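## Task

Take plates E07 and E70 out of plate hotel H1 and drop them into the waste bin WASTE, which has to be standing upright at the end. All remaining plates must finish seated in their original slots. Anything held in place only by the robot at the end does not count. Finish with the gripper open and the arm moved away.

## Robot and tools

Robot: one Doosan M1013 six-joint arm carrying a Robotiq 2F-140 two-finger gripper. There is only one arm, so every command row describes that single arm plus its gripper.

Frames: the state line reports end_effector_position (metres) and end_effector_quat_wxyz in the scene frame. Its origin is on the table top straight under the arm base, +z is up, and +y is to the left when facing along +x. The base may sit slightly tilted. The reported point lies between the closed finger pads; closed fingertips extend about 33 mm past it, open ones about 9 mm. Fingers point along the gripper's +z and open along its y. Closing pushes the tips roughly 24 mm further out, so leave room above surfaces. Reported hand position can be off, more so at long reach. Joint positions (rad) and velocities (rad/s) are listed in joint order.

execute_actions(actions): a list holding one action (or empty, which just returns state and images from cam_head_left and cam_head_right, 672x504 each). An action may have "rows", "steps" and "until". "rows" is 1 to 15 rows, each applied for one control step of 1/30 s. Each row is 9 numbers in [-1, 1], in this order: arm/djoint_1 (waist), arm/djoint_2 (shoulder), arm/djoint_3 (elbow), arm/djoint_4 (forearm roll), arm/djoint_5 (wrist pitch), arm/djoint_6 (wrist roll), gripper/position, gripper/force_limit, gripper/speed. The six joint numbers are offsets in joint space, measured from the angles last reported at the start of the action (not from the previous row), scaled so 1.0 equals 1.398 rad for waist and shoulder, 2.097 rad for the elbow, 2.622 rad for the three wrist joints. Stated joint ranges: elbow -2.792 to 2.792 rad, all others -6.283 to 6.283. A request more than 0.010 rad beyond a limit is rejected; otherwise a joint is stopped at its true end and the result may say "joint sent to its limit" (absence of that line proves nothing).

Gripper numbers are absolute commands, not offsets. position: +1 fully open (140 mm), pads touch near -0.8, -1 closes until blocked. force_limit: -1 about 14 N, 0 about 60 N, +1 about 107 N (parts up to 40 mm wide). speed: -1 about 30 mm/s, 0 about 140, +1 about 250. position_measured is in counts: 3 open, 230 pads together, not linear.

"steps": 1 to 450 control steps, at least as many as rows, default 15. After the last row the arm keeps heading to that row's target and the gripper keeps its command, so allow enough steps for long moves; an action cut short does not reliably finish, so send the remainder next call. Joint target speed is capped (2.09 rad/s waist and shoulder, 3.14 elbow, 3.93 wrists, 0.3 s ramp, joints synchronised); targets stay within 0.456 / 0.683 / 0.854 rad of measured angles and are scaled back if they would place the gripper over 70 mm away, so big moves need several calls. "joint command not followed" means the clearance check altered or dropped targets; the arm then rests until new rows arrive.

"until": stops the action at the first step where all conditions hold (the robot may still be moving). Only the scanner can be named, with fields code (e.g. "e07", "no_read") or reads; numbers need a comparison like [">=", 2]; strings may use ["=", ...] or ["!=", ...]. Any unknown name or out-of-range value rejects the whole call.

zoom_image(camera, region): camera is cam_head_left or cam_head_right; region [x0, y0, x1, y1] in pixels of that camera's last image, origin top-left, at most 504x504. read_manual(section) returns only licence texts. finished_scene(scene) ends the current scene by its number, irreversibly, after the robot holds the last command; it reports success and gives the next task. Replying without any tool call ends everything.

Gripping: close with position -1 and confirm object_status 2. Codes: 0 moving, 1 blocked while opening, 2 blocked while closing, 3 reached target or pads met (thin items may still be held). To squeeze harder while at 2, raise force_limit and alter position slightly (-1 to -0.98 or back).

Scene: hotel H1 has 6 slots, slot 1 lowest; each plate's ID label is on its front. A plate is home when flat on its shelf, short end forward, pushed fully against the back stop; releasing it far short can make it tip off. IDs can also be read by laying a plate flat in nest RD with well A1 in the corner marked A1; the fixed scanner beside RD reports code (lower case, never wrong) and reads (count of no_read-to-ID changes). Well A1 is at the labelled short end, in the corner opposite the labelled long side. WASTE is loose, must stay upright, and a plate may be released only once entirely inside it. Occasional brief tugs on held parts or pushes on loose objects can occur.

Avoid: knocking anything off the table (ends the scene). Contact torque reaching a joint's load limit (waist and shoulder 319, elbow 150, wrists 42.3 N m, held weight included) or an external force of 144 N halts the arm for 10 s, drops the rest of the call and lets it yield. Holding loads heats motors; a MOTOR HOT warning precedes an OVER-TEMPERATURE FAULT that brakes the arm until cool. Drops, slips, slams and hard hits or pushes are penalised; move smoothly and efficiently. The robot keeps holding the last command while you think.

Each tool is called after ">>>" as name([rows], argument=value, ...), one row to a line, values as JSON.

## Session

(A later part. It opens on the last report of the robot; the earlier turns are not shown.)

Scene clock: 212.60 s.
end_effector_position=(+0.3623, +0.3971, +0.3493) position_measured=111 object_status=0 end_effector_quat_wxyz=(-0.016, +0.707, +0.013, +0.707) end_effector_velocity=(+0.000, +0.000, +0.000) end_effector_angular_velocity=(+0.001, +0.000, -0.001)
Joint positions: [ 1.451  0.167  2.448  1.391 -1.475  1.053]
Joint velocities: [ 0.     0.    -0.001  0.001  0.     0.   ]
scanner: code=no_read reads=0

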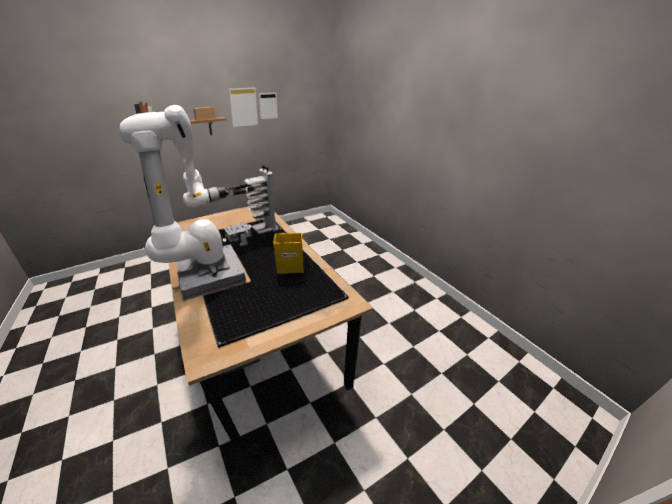

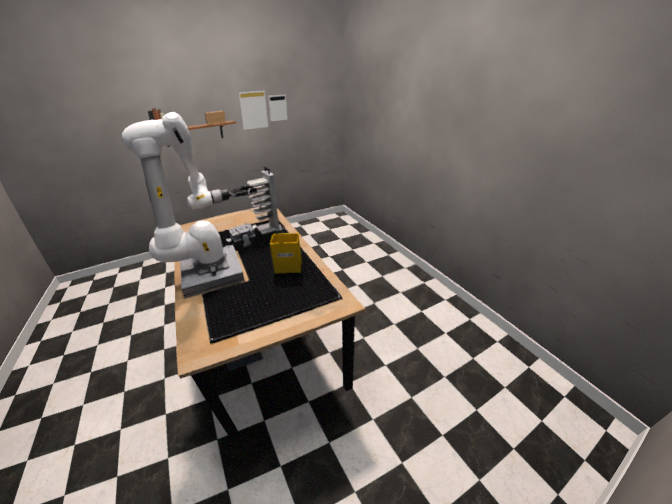

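>>> execute_actions(actions=[])

>>> zoom_image(camera="cam_head_left", region=[225, 165, 280, 215])

Scene clock: 213.80 s.
end_effector_position=(+0.3623, +0.3971, +0.3493) position_measured=111 object_status=2 end_effector_quat_wxyz=(-0.016, +0.707, +0.013, +0.707) end_effector_velocity=(-0.000, -0.001, -0.001) end_effector_angular_velocity=(-0.001, +0.000, -0.000)
Joint positions: [ 1.451  0.167  2.448  1.391 -1.475  1.053]
Joint velocities: [-0.     0.     0.002  0.    -0.     0.   ]
scanner: code=no_read reads=0

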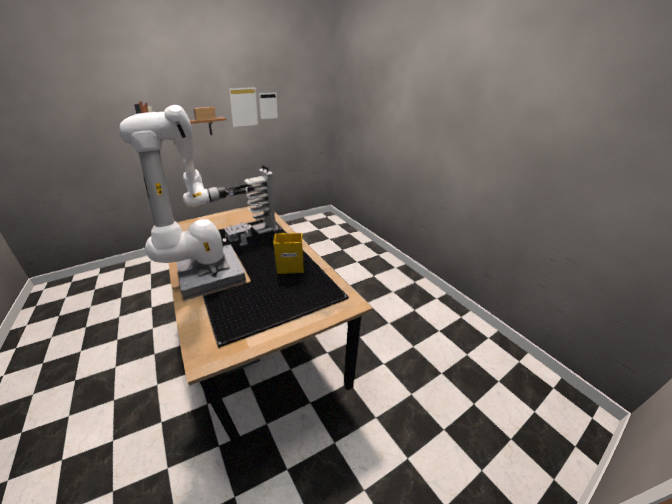

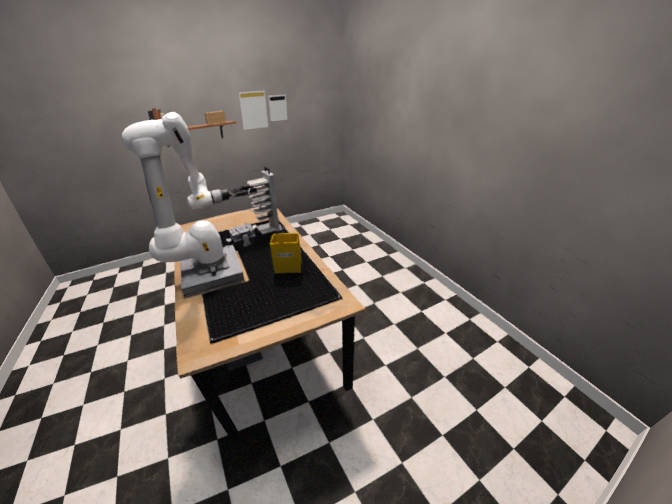

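Region (225, 165, 280, 215) of cam_head_left's 672x504 image, scaled by 9.164, with more detail than that image has; it fills the top 458 rows of this view, and the rest is white.

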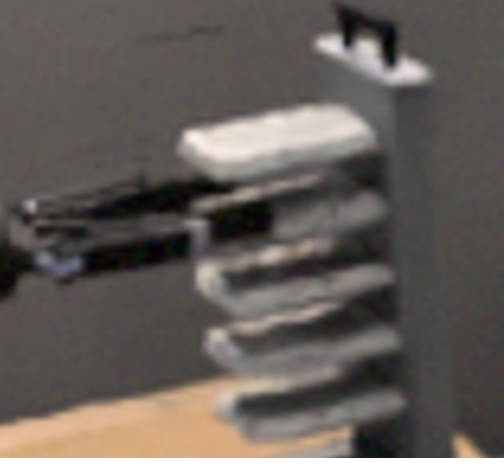

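>>> execute_actions([
  {"rows": [[0,-0.0054,-0.0014,0,0,-0.0038,-1,0.5,0],[0,-0.0054,-0.0014,0,0,-0.0038,-1,0.5,0],[0,-0.0054,-0.0014,0,0,-0.0038,-1,0.5,0],[0,-0.0054,-0.0014,0,0,-0.0038,-1,0.5,0],[0,-0.0054,-0.0014,0,0,-0.0038,-1,0.5,0],[0,-0.0054,-0.0014,0,0,-0.0038,-1,0.5,0],[0.02,-0.0062,-0.0010,0.0093,-0.0053,-0.0046,-1,0.5,0],[0.04,-0.0066,-0.0008,0.0186,-0.0105,-0.0054,-1,0.5,0],[0.06,-0.0068,-0.0008,0.028,-0.0158,-0.0062,-1,0.5,0],[0.08,-0.0066,-0.001,0.037,-0.021,-0.007,-1,0.5,0],[0.10,-0.0063,-0.0013,0.0465,-0.0263,-0.0077,-1,0.5,0],[0.1159,-0.0060,-0.0015,0.0538,-0.0305,-0.0084,-1,0.5,0]], "steps": 22},
])

Scene clock: 223.13 s.
end_effector_position=(+0.2999, +0.3970, +0.3536) position_measured=111 object_status=2 end_effector_quat_wxyz=(-0.015, +0.707, +0.014, +0.707) end_effector_velocity=(+0.000, +0.001, +0.000) end_effector_angular_velocity=(+0.001, +0.000, +0.000)
Joint positions: [ 1.613  0.159  2.445  1.533 -1.555  1.031]
Joint velocities: [-0.     0.    -0.001 -0.     0.     0.   ]
scanner: code=no_read reads=0

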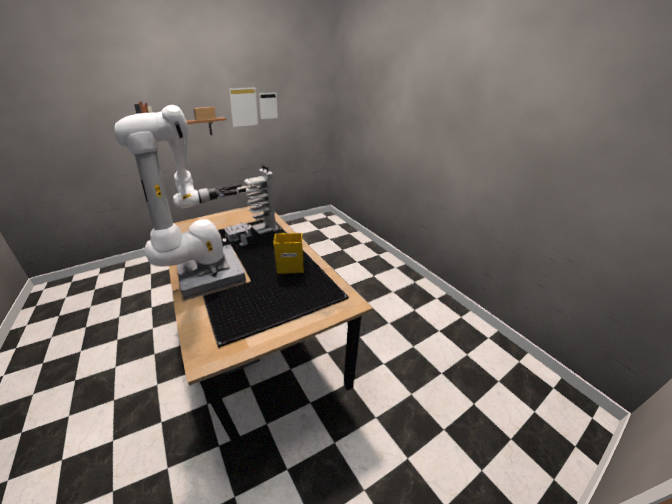

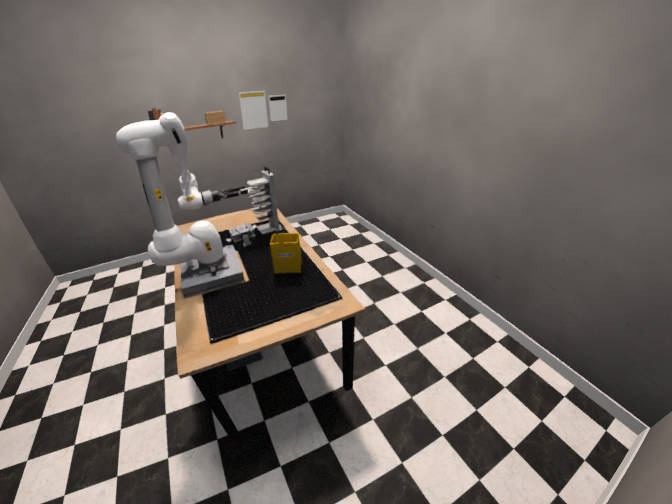

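>>> execute_actions([
  {"rows": [[0.1561,0.0107,-0.0098,0.0714,-0.043,0.0003,-1,0.5,0]], "steps": 15},
])

>>> zoom_image(camera="cam_head_left", region=[190, 160, 290, 245])

Scene clock: 225.03 s.
end_effector_position=(+0.2148, +0.3920, +0.3544) position_measured=111 object_status=2 end_effector_quat_wxyz=(-0.015, +0.707, +0.014, +0.707) end_effector_velocity=(-0.000, -0.000, +0.000) end_effector_angular_velocity=(-0.000, -0.001, -0.000)
Joint positions: [ 1.832  0.174  2.424  1.72  -1.668  1.032]
Joint velocities: [ 0.     0.     0.    -0.    -0.001  0.   ]
scanner: code=no_read reads=0

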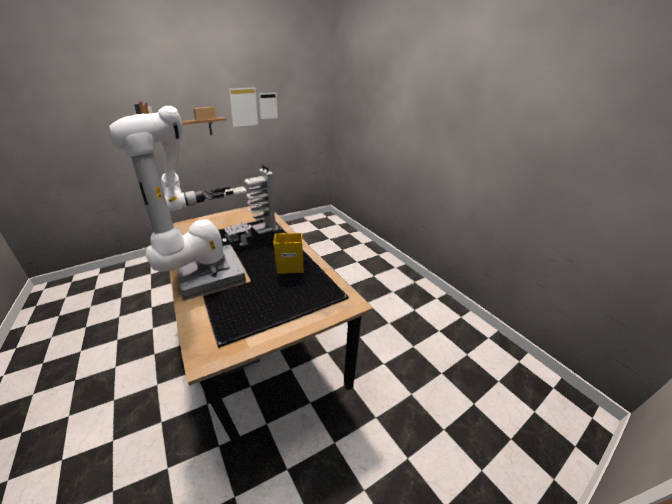

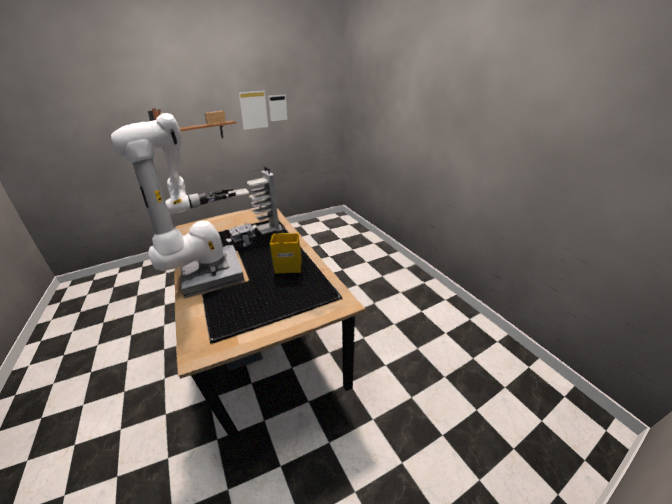

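Region (190, 160, 290, 245) of cam_head_left's 672x504 image, scaled by 5.040, with more detail than that image has; it fills the top 428 rows of this view, and the rest is white.

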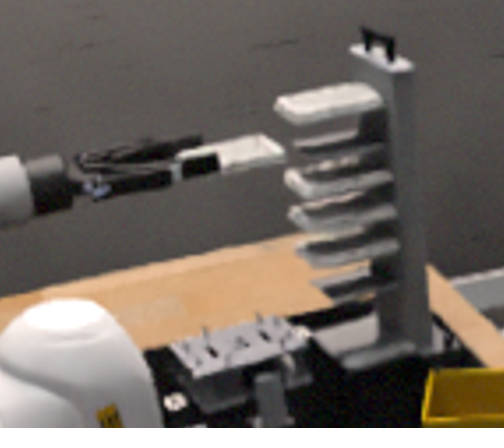

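>>> execute_actions([
  {"rows": [[0,-0.5393,-0.4168,-0.0974,-0.0174,-0.6258,-1,0.5,0]], "steps": 50},
])

Scene clock: 234.80 s.
end_effector_position=(+0.2792, +0.1206, +1.0550) position_measured=111 object_status=2 end_effector_quat_wxyz=(-0.016, +0.707, +0.013, +0.707) end_effector_velocity=(+0.000, -0.000, +0.000) end_effector_angular_velocity=(-0.000, +0.001, +0.000)
Joint positions: [ 1.832 -0.58   1.55   1.464 -1.714 -0.609]
Joint velocities: [ 0.    -0.    -0.002  0.001 -0.    -0.002]
scanner: code=no_read reads=0

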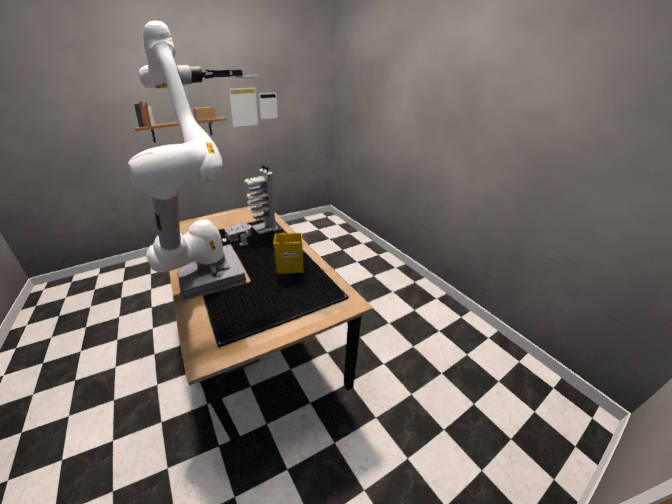

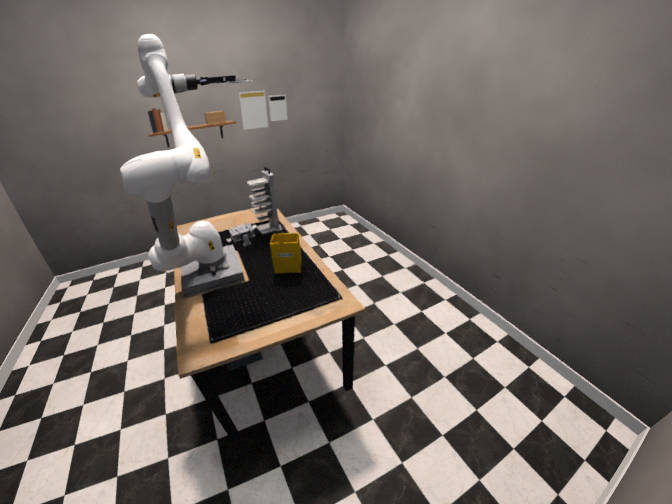

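>>> execute_actions([
  {"rows": [[-0.166,-0.5436,-0.4101,-0.0934,0.1551,-0.5973,-1,0.5,0]], "steps": 50},
])

Scene clock: 237.53 s.
end_effector_position=(+0.3006, -0.9004, +0.9821) position_measured=111 object_status=2 end_effector_quat_wxyz=(+0.102, +0.669, -0.138, +0.723) end_effector_velocity=(-0.093, -0.531, -0.397) end_effector_angular_velocity=(-0.081, +0.174, -0.292)
Joint positions: [ 1.635 -1.203  0.825  1.256 -1.368 -1.868]
Joint velocities: [-0.091 -0.355 -0.348 -0.095  0.158 -0.784]
scanner: code=no_read reads=0

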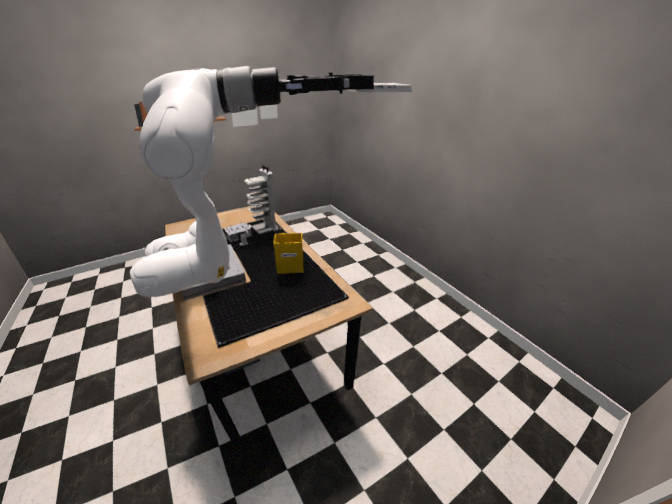

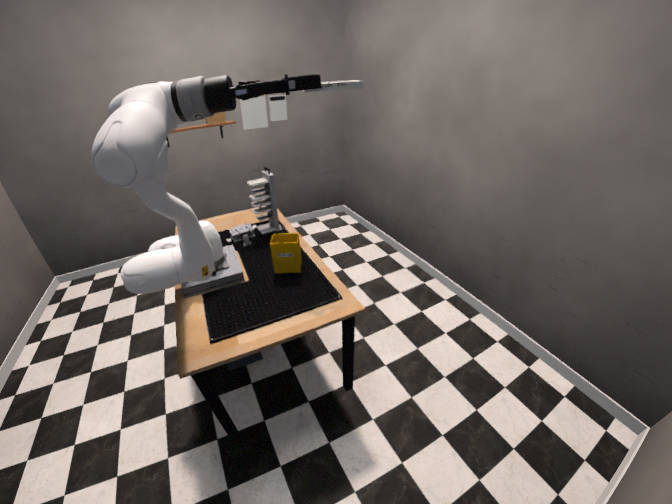

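>>> zoom_image(camera="cam_head_left", region=[360, 70, 420, 105])

Region (360, 70, 420, 105) of cam_head_left's 672x504 image, scaled by 8.400, with more detail than that image has; it fills the top 294 rows of this view, and the rest is white.

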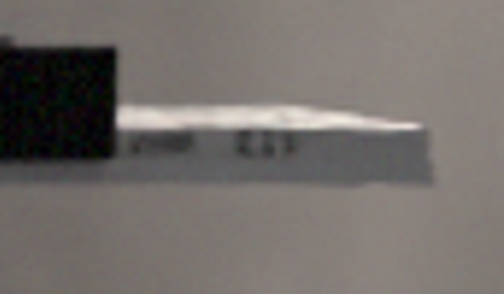

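>>> execute_actions(actions=[])

Scene clock: 240.20 s.
end_effector_position=(+0.2937, -0.9374, +0.9531) position_measured=111 object_status=2 end_effector_quat_wxyz=(+0.113, +0.672, -0.142, +0.718) end_effector_velocity=(+0.000, +0.001, +0.000) end_effector_angular_velocity=(-0.000, +0.000, +0.000)
Joint positions: [ 1.628 -1.228  0.8    1.25  -1.357 -1.924]
Joint velocities: [ 0.     0.     0.001 -0.    -0.001  0.001]
scanner: code=no_read reads=0

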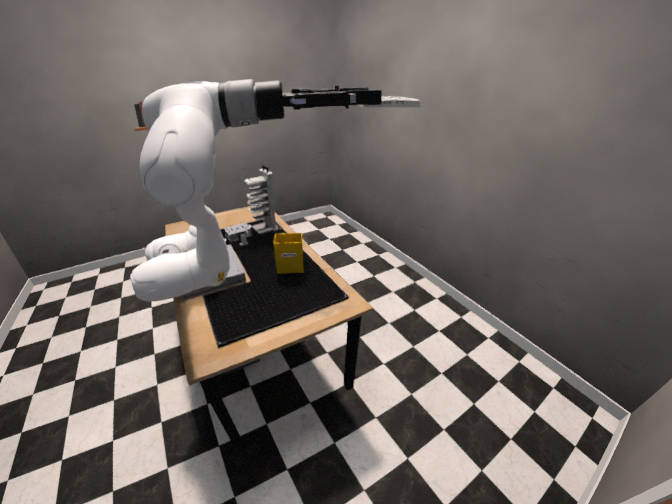

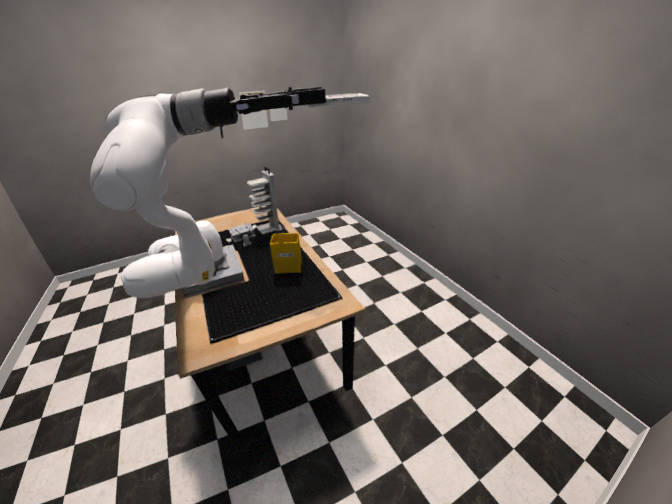

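>>> zoom_image(camera="cam_head_right", region=[320, 88, 375, 112])

>>> zoom_image(camera="cam_head_left", region=[375, 90, 425, 115])

Region (320, 88, 375, 112) of cam_head_right's 672x504 image, scaled by 9.164, with more detail than that image has; it fills the top 220 rows of this view, and the rest is white.

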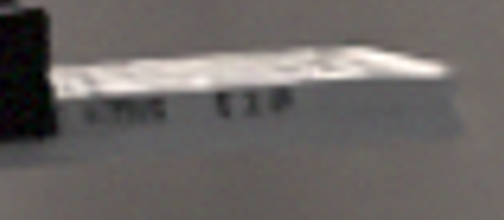

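Region (375, 90, 425, 115) of cam_head_left's 672x504 image, scaled by 10.080, with more detail than that image has.

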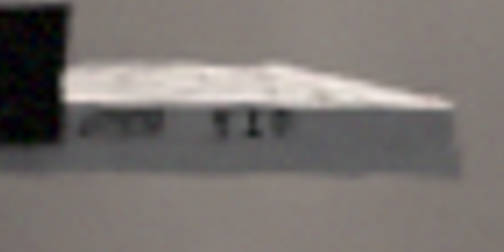

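>>> execute_actions([
  {"rows": [[-0.02,-0.0801,-0.0525,-0.0118,0.019,-0.21,-1,0.5,0]], "steps": 18},
])

Scene clock: 244.27 s.
end_effector_position=(+0.2575, -1.0883, +0.8032) position_measured=111 object_status=2 end_effector_quat_wxyz=(+0.259, +0.706, -0.053, +0.657) end_effector_velocity=(-0.000, -0.001, -0.000) end_effector_angular_velocity=(-0.000, +0.000, -0.001)
Joint positions: [ 1.6   -1.34   0.69   1.219 -1.307 -2.475]
Joint velocities: [ 0.    -0.    -0.001 -0.001  0.001 -0.001]
scanner: code=no_read reads=0

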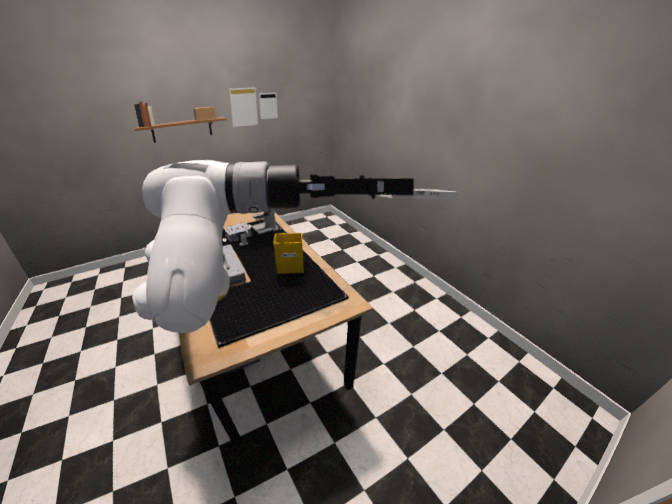

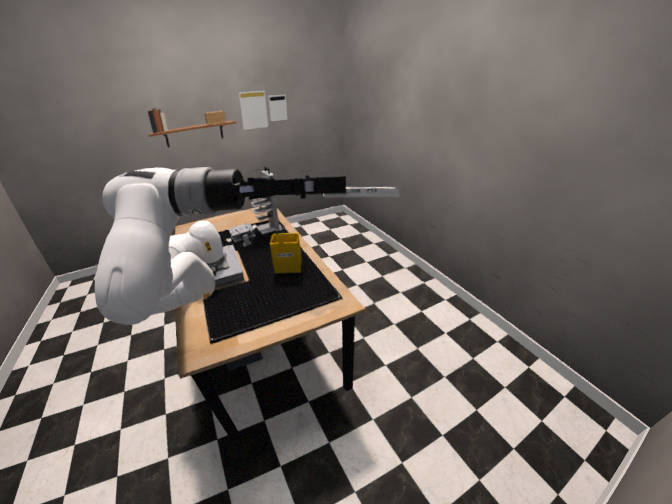

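>>> zoom_image(camera="cam_head_right", region=[340, 178, 405, 205])

>>> zoom_image(camera="cam_head_left", region=[405, 180, 465, 208])

Region (340, 178, 405, 205) of cam_head_right's 672x504 image, scaled by 7.754, with more detail than that image has; it fills the top 209 rows of this view, and the rest is white.

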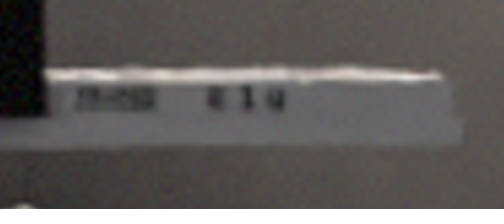

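Region (405, 180, 465, 208) of cam_head_left's 672x504 image, scaled by 8.400, with more detail than that image has; it fills the top 235 rows of this view, and the rest is white.

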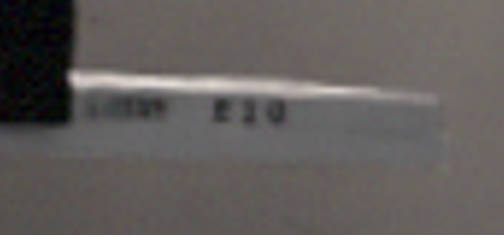

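>>> execute_actions([
  {"rows": [[0.166,0.7797,0.5913,0.1392,-0.1682,0.9859,-1,0.5,0]], "steps": 84},
])

Scene clock: 250.03 s.
end_effector_position=(+0.2161, +0.3963, +0.7616) position_measured=111 object_status=2 end_effector_quat_wxyz=(-0.016, +0.707, +0.013, +0.707) end_effector_velocity=(-0.000, +0.000, -0.000) end_effector_angular_velocity=(+0.006, -0.001, +0.001)
Joint positions: [ 1.832 -0.25   1.93   1.584 -1.748  0.11 ]
Joint velocities: [ 0.001  0.     0.    -0.001  0.     0.006]
scanner: code=no_read reads=0

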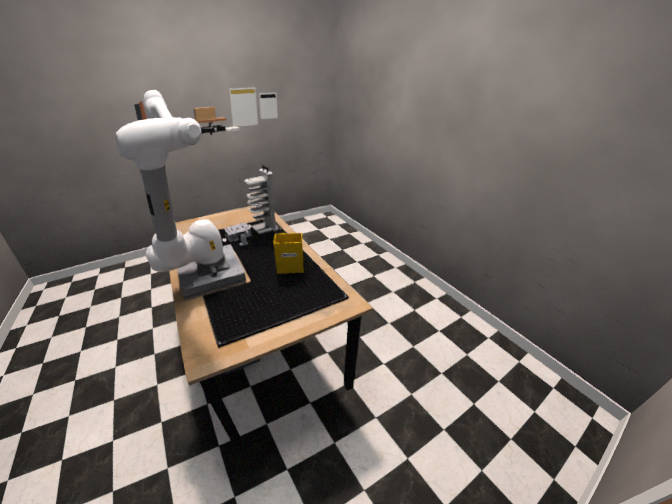

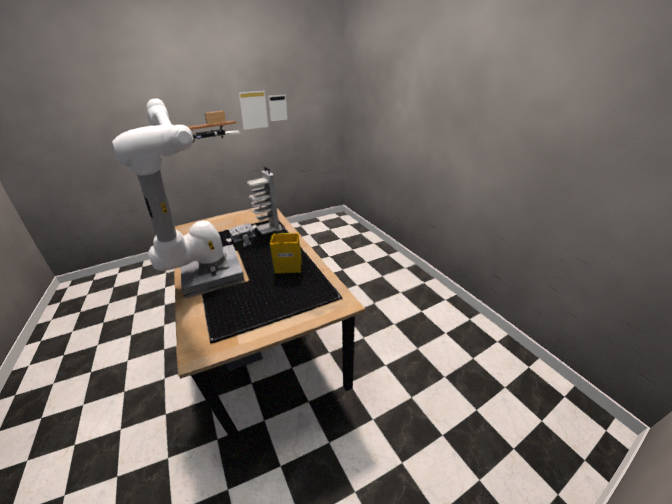

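>>> execute_actions([
  {"rows": [[0,0.3019,0.2353,0.0519,0.0305,0.3505,-1,0.5,0]], "steps": 30},
])

>>> zoom_image(camera="cam_head_left", region=[200, 160, 285, 225])

Scene clock: 254.53 s.
end_effector_position=(+0.2145, +0.3920, +0.3551) position_measured=111 object_status=2 end_effector_quat_wxyz=(-0.015, +0.707, +0.014, +0.707) end_effector_velocity=(-0.000, +0.000, +0.000) end_effector_angular_velocity=(+0.000, -0.001, +0.000)
Joint positions: [ 1.832  0.172  2.424  1.72  -1.668  1.028]
Joint velocities: [-0.    -0.    -0.    -0.001 -0.001  0.   ]
scanner: code=no_read reads=0

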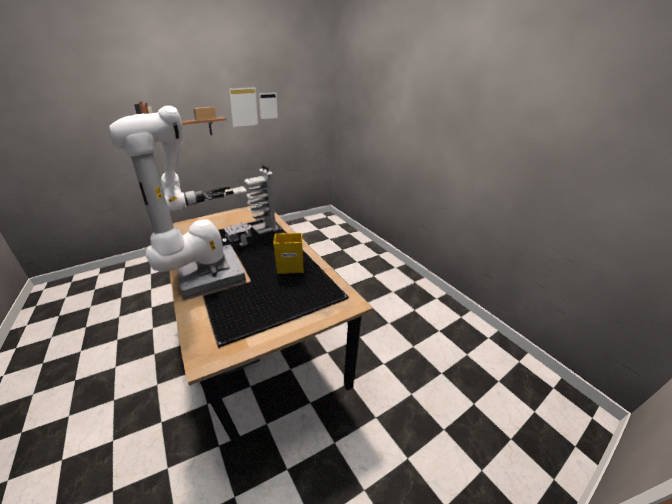

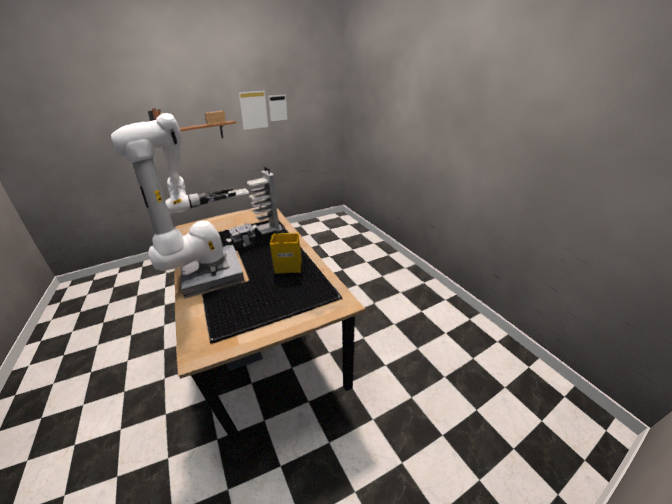

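Region (200, 160, 285, 225) of cam_head_left's 672x504 image, scaled by 5.929, with more detail than that image has; it fills the top 385 rows of this view, and the rest is white.

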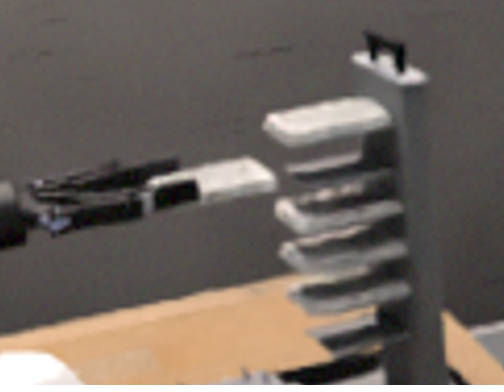

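>>> execute_actions([
  {"rows": [[-0.03,-0.003,0.0027,-0.0137,0.0083,0,-1,0.5,0],[-0.06,-0.0056,0.005,-0.0273,0.0165,0,-1,0.5,0],[-0.09,-0.0078,0.007,-0.041,0.0248,0,-1,0.5,0],[-0.12,-0.0094,0.0086,-0.0546,0.033,0,-1,0.5,0],[-0.1567,-0.0107,0.0098,-0.0713,0.0431,0,-1,0.5,0]], "steps": 17},
])

>>> zoom_image(camera="cam_head_left", region=[215, 160, 285, 215])

Scene clock: 257.03 s.
end_effector_position=(+0.2999, +0.3968, +0.3544) position_measured=111 object_status=2 end_effector_quat_wxyz=(-0.015, +0.707, +0.014, +0.707) end_effector_velocity=(-0.000, -0.000, -0.000) end_effector_angular_velocity=(-0.001, +0.000, +0.000)
Joint positions: [ 1.613  0.157  2.444  1.533 -1.555  1.028]
Joint velocities: [ 0.    -0.     0.001  0.     0.    -0.   ]
scanner: code=no_read reads=0

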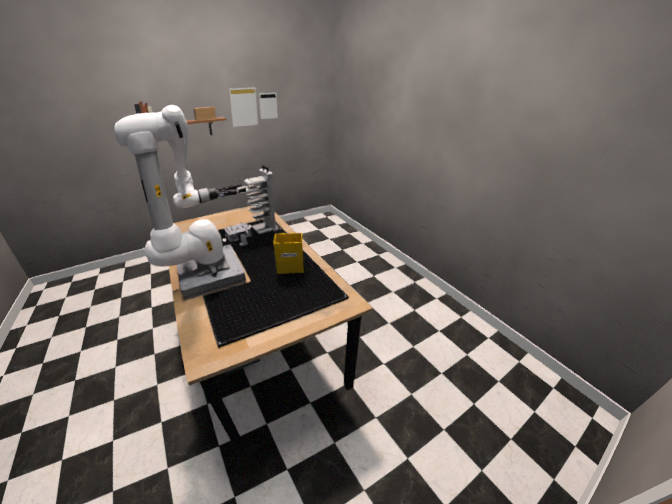

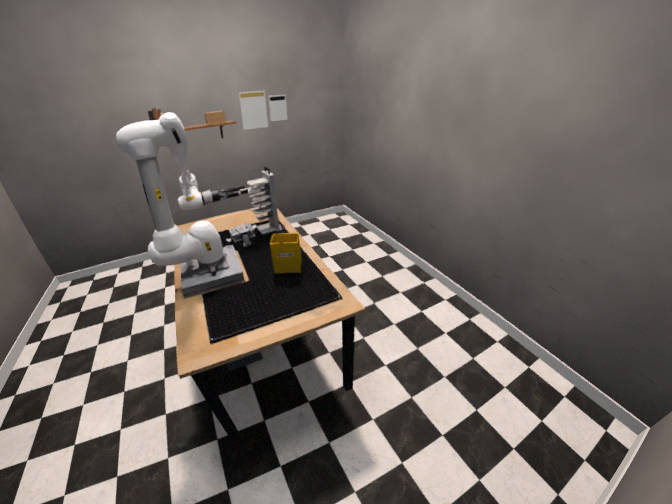

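Region (215, 160, 285, 215) of cam_head_left's 672x504 image, scaled by 7.200, with more detail than that image has; it fills the top 396 rows of this view, and the rest is white.

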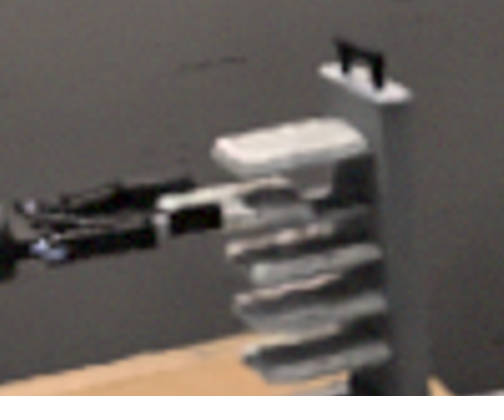

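>>> execute_actions([
  {"rows": [[-0.012,-0.0002,0.0002,-0.0056,0.0032,0.0005,-1,0.5,0],[-0.024,-0.0004,0.0004,-0.0112,0.0063,0.001,-1,0.5,0],[-0.036,-0.0005,0.0006,-0.0168,0.0095,0.0015,-1,0.5,0],[-0.048,-0.0005,0.0007,-0.0224,0.0127,0.002,-1,0.5,0],[-0.06,-0.0004,0.0007,-0.028,0.0158,0.0025,-1,0.5,0],[-0.072,0.0002,0.0008,-0.0336,0.019,0.0033,-1,0.5,0],[-0.084,0.0012,0.0009,-0.0392,0.0221,0.0043,-1,0.5,0],[-0.094,0.0025,0.0011,-0.0439,0.0248,0.0056,-1,0.5,0],[-0.102,0.004,0.0013,-0.0477,0.0269,0.007,-1,0.5,0],[-0.1084,0.0052,0.0015,-0.0507,0.0286,0.008,-1,0.5,0],[-0.1084,0.006,0.0017,-0.0507,0.0286,0.0087,-1,0.5,0]], "steps": 20},
])

>>> zoom_image(camera="cam_head_left", region=[225, 165, 280, 215])

Scene clock: 260.07 s.
end_effector_position=(+0.3583, +0.3972, +0.3501) position_measured=111 object_status=2 end_effector_quat_wxyz=(-0.016, +0.707, +0.013, +0.707) end_effector_velocity=(-0.000, -0.000, -0.000) end_effector_angular_velocity=(-0.001, -0.001, -0.000)
Joint positions: [ 1.461  0.165  2.448  1.4   -1.481  1.051]
Joint velocities: [ 0.     0.     0.001 -0.    -0.001  0.   ]
scanner: code=no_read reads=0

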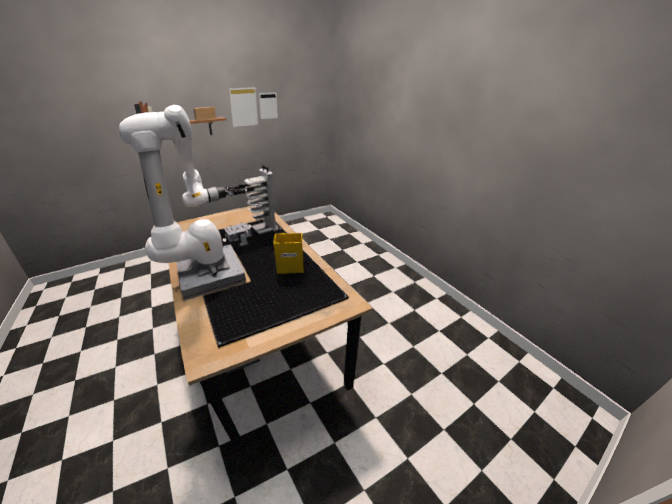

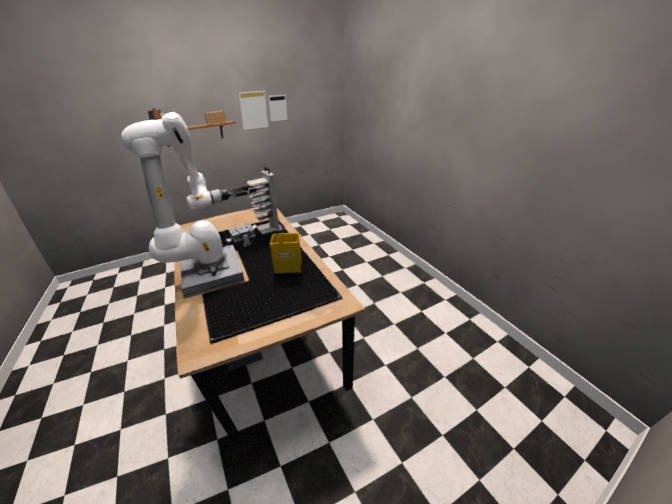

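Region (225, 165, 280, 215) of cam_head_left's 672x504 image, scaled by 9.164, with more detail than that image has; it fills the top 458 rows of this view, and the rest is white.

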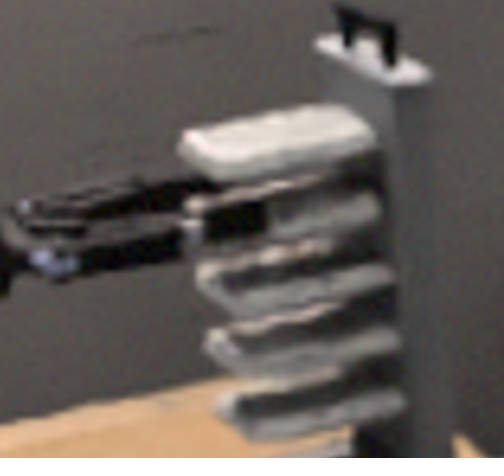

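>>> execute_actions([
  {"rows": [[0,0.001,0.0002,0,0,0.0006,-0.98,-1,0],[0,0.001,0.0002,0,0,0.0006,-0.98,-1,0],[0,0.001,0.0002,0,0,0.0006,-0.98,-1,0],[-0.002,0.001,0.0002,-0.0009,0.0005,0.0007,-0.98,-1,0],[-0.004,0.001,0.0002,-0.0018,0.001,0.0008,-0.98,-1,0],[-0.006,0.001,0.0002,-0.0028,0.0016,0.0009,-0.98,-1,0],[-0.008,0.001,0.0002,-0.0037,0.0021,0.001,-0.98,-1,0],[-0.0093,0.001,0.0002,-0.0043,0.0025,0.001,-0.98,-1,0],[-0.0093,0.001,0.0002,-0.0043,0.0025,0.001,-0.98,-1,0],[-0.0093,0.001,0.0002,-0.0043,0.0025,0.001,-0.98,-1,0],[-0.0093,0.001,0.0002,-0.0043,0.0025,0.001,-0.98,-1,0],[-0.0093,0.001,0.0002,-0.0043,0.0025,0.001,-0.98,-1,0],[-0.0093,0.001,0.0002,-0.0043,0.0025,0.001,-0.98,-1,0],[-0.0093,0.001,0.0002,-0.0043,0.0025,0.001,1,-1,0.5]], "steps": 25},
])

>>> zoom_image(camera="cam_head_left", region=[225, 165, 280, 215])

Scene clock: 263.47 s.
end_effector_position=(+0.3634, +0.3968, +0.3493) position_measured=4 object_status=0 end_effector_quat_wxyz=(-0.016, +0.707, +0.013, +0.707) end_effector_velocity=(+0.000, +0.001, +0.001) end_effector_angular_velocity=(-0.000, -0.001, +0.001)
Joint positions: [ 1.448  0.167  2.448  1.389 -1.474  1.054]
Joint velocities: [ 0.     0.    -0.001 -0.001 -0.    -0.001]
scanner: code=no_read reads=0

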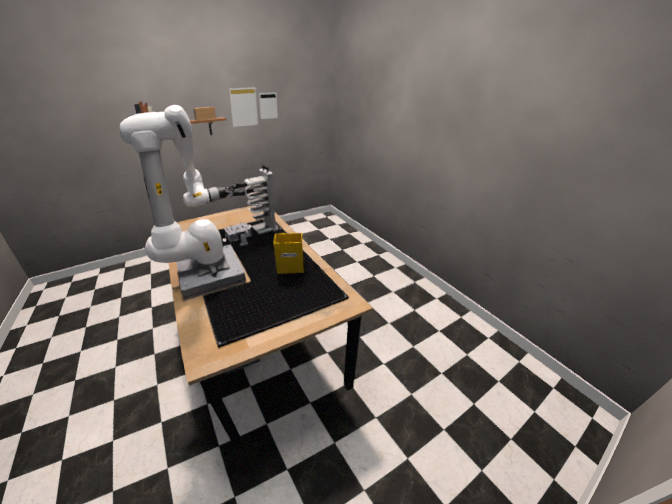

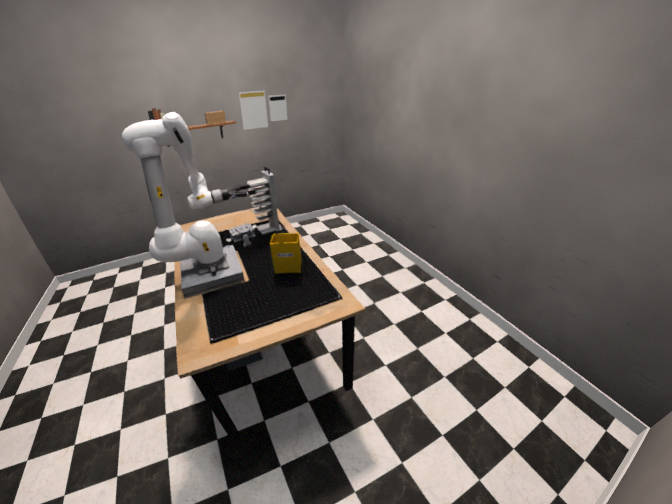

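Region (225, 165, 280, 215) of cam_head_left's 672x504 image, scaled by 9.164, with more detail than that image has; it fills the top 458 rows of this view, and the rest is white.

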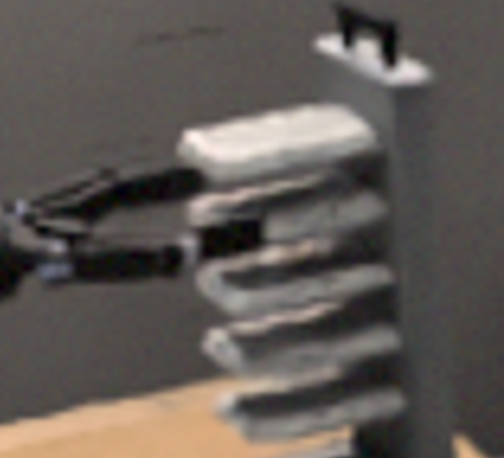

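>>> execute_actions([
  {"rows": [[0.0021,0.0929,0.0124,-0.0038,-0.0112,0.0579,1,0.5,0.5]], "steps": 14},
])

>>> zoom_image(camera="cam_head_left", region=[225, 170, 280, 225])

Scene clock: 268.17 s.
end_effector_position=(+0.3618, +0.3971, +0.2928) position_measured=3 object_status=3 end_effector_quat_wxyz=(-0.015, +0.707, +0.014, +0.707) end_effector_velocity=(+0.000, -0.000, +0.000) end_effector_angular_velocity=(+0.001, -0.000, -0.001)
Joint positions: [ 1.451  0.297  2.474  1.379 -1.503  1.206]
Joint velocities: [-0.     0.    -0.     0.    -0.     0.001]
scanner: code=no_read reads=0

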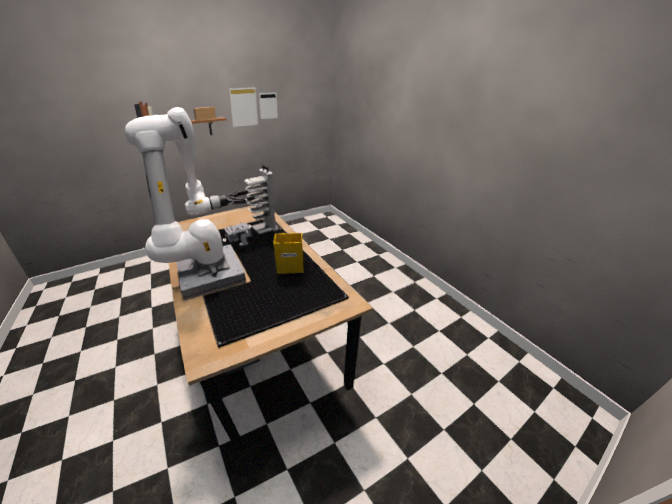

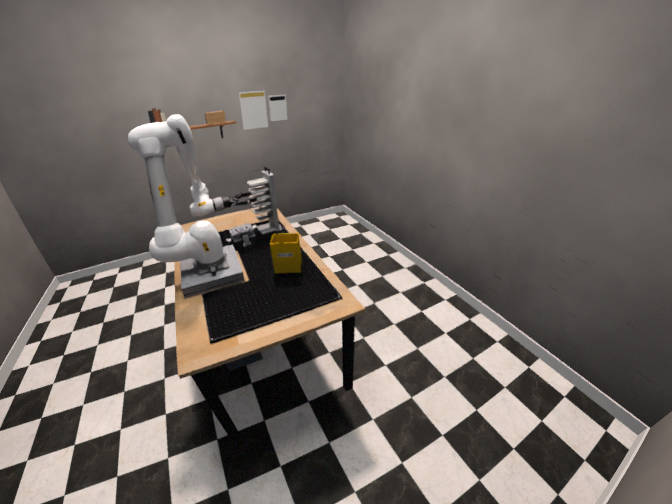

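Region (225, 170, 280, 225) of cam_head_left's 672x504 image, scaled by 9.164, with more detail than that image has.

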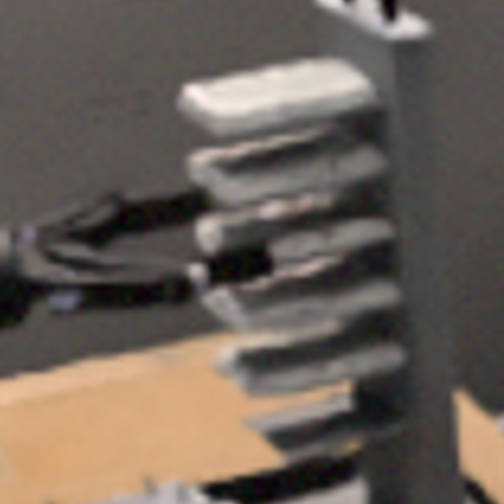

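>>> execute_actions([
  {"rows": [[0,0,0,0,0,0,-1,0.5,0]], "steps": 19},
])

Scene clock: 270.23 s.
end_effector_position=(+0.3618, +0.3970, +0.2927) position_measured=107 object_status=0 end_effector_quat_wxyz=(-0.015, +0.707, +0.014, +0.707) end_effector_velocity=(-0.000, +0.000, +0.000) end_effector_angular_velocity=(+0.000, +0.000, +0.000)
Joint positions: [ 1.451  0.297  2.474  1.379 -1.503  1.206]
Joint velocities: [-0. -0.  0. -0.  0.  0.]
scanner: code=no_read reads=0

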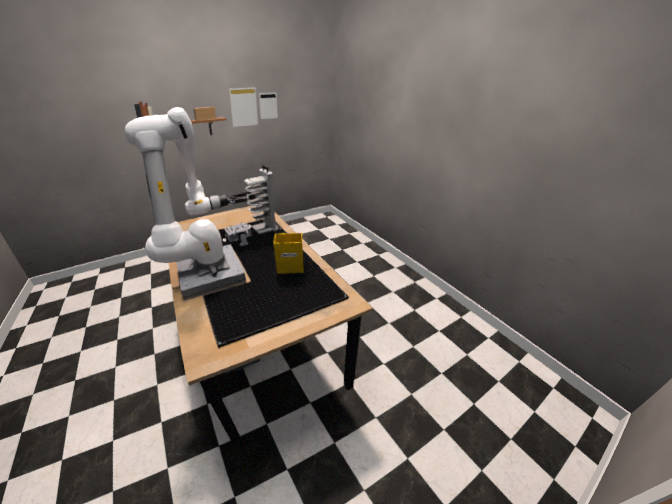

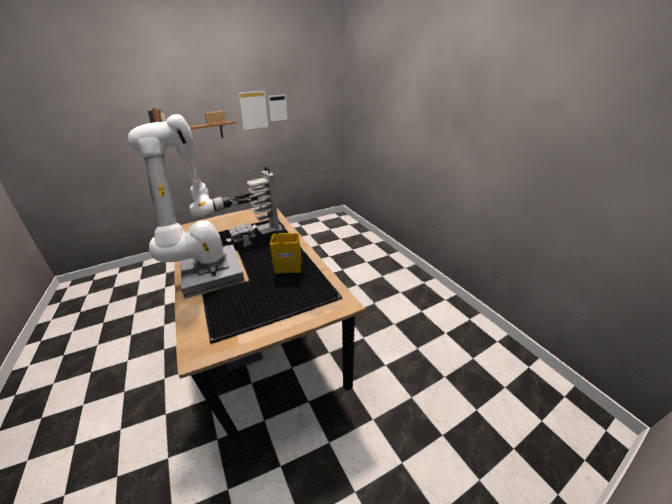

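>>> execute_actions([
  {"rows": [[0,-0.0069,-0.0007,0,0.0008,-0.0042,-1,0.5,0],[0,-0.0069,-0.0007,0,0.0008,-0.0042,-1,0.5,0],[0,-0.0069,-0.0007,0,0.0008,-0.0042,-1,0.5,0],[0,-0.0069,-0.0007,0,0.0008,-0.0042,-1,0.5,0],[0,-0.0069,-0.0007,0,0.0008,-0.0042,-1,0.5,0],[0.02,-0.0074,-0.0003,0.01,-0.0031,-0.0047,-1,0.5,0],[0.04,-0.0077,-0.0001,0.02,-0.0071,-0.0051,-1,0.5,0],[0.06,-0.0078,-0.0001,0.03,-0.011,-0.0056,-1,0.5,0],[0.08,-0.0075,-0.0004,0.04,-0.0149,-0.0061,-1,0.5,0],[0.10,-0.0071,-0.0008,0.05,-0.0189,-0.0065,-1,0.5,0],[0.1159,-0.0066,-0.0011,0.0579,-0.022,-0.0069,-1,0.5,0],[0.14,-0.0058,-0.0022,0.0698,-0.0269,-0.0072,-1,0.5,0],[0.17,-0.0046,-0.0038,0.0846,-0.033,-0.0075,-1,0.5,0],[0.21,-0.0025,-0.0064,0.1043,-0.0411,-0.008,-1,0.5,0],[0.272,0.0016,-0.0112,0.1349,-0.0537,-0.0087,-1,0.5,0]], "steps": 28},
])

>>> zoom_image(camera="cam_head_left", region=[200, 165, 285, 230])

Scene clock: 277.43 s.
end_effector_position=(+0.2145, +0.3920, +0.2978) position_measured=108 object_status=2 end_effector_quat_wxyz=(-0.015, +0.707, +0.014, +0.707) end_effector_velocity=(-0.000, +0.000, +0.000) end_effector_angular_velocity=(+0.001, -0.000, -0.001)
Joint positions: [ 1.832  0.299  2.451  1.732 -1.644  1.183]
Joint velocities: [-0.     0.    -0.001  0.    -0.001  0.   ]
scanner: code=no_read reads=0

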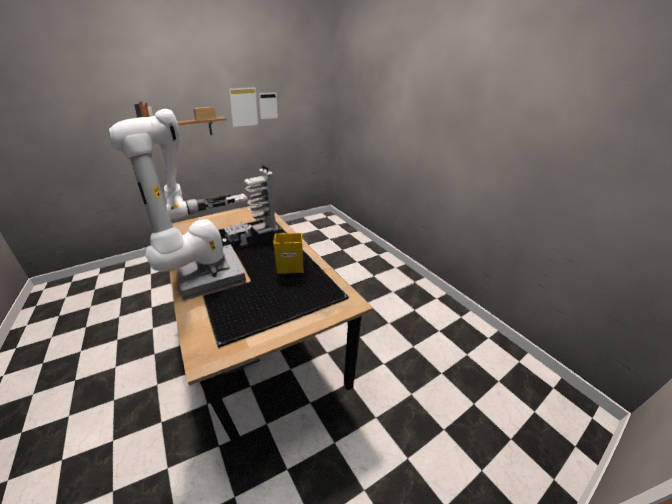

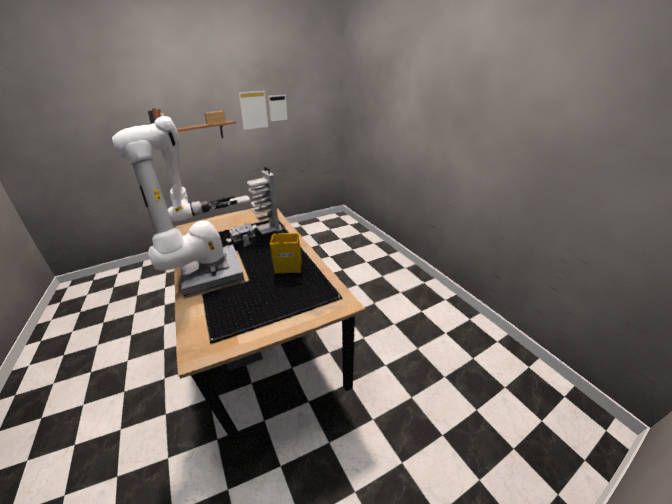

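Region (200, 165, 285, 230) of cam_head_left's 672x504 image, scaled by 5.929, with more detail than that image has; it fills the top 385 rows of this view, and the rest is white.

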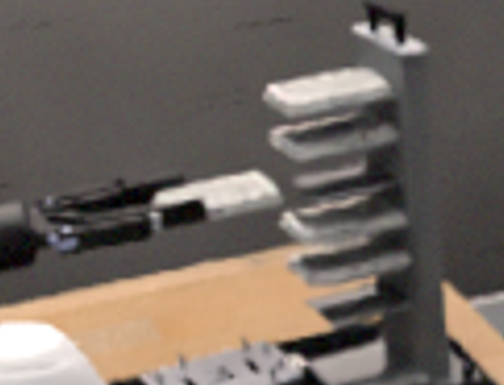

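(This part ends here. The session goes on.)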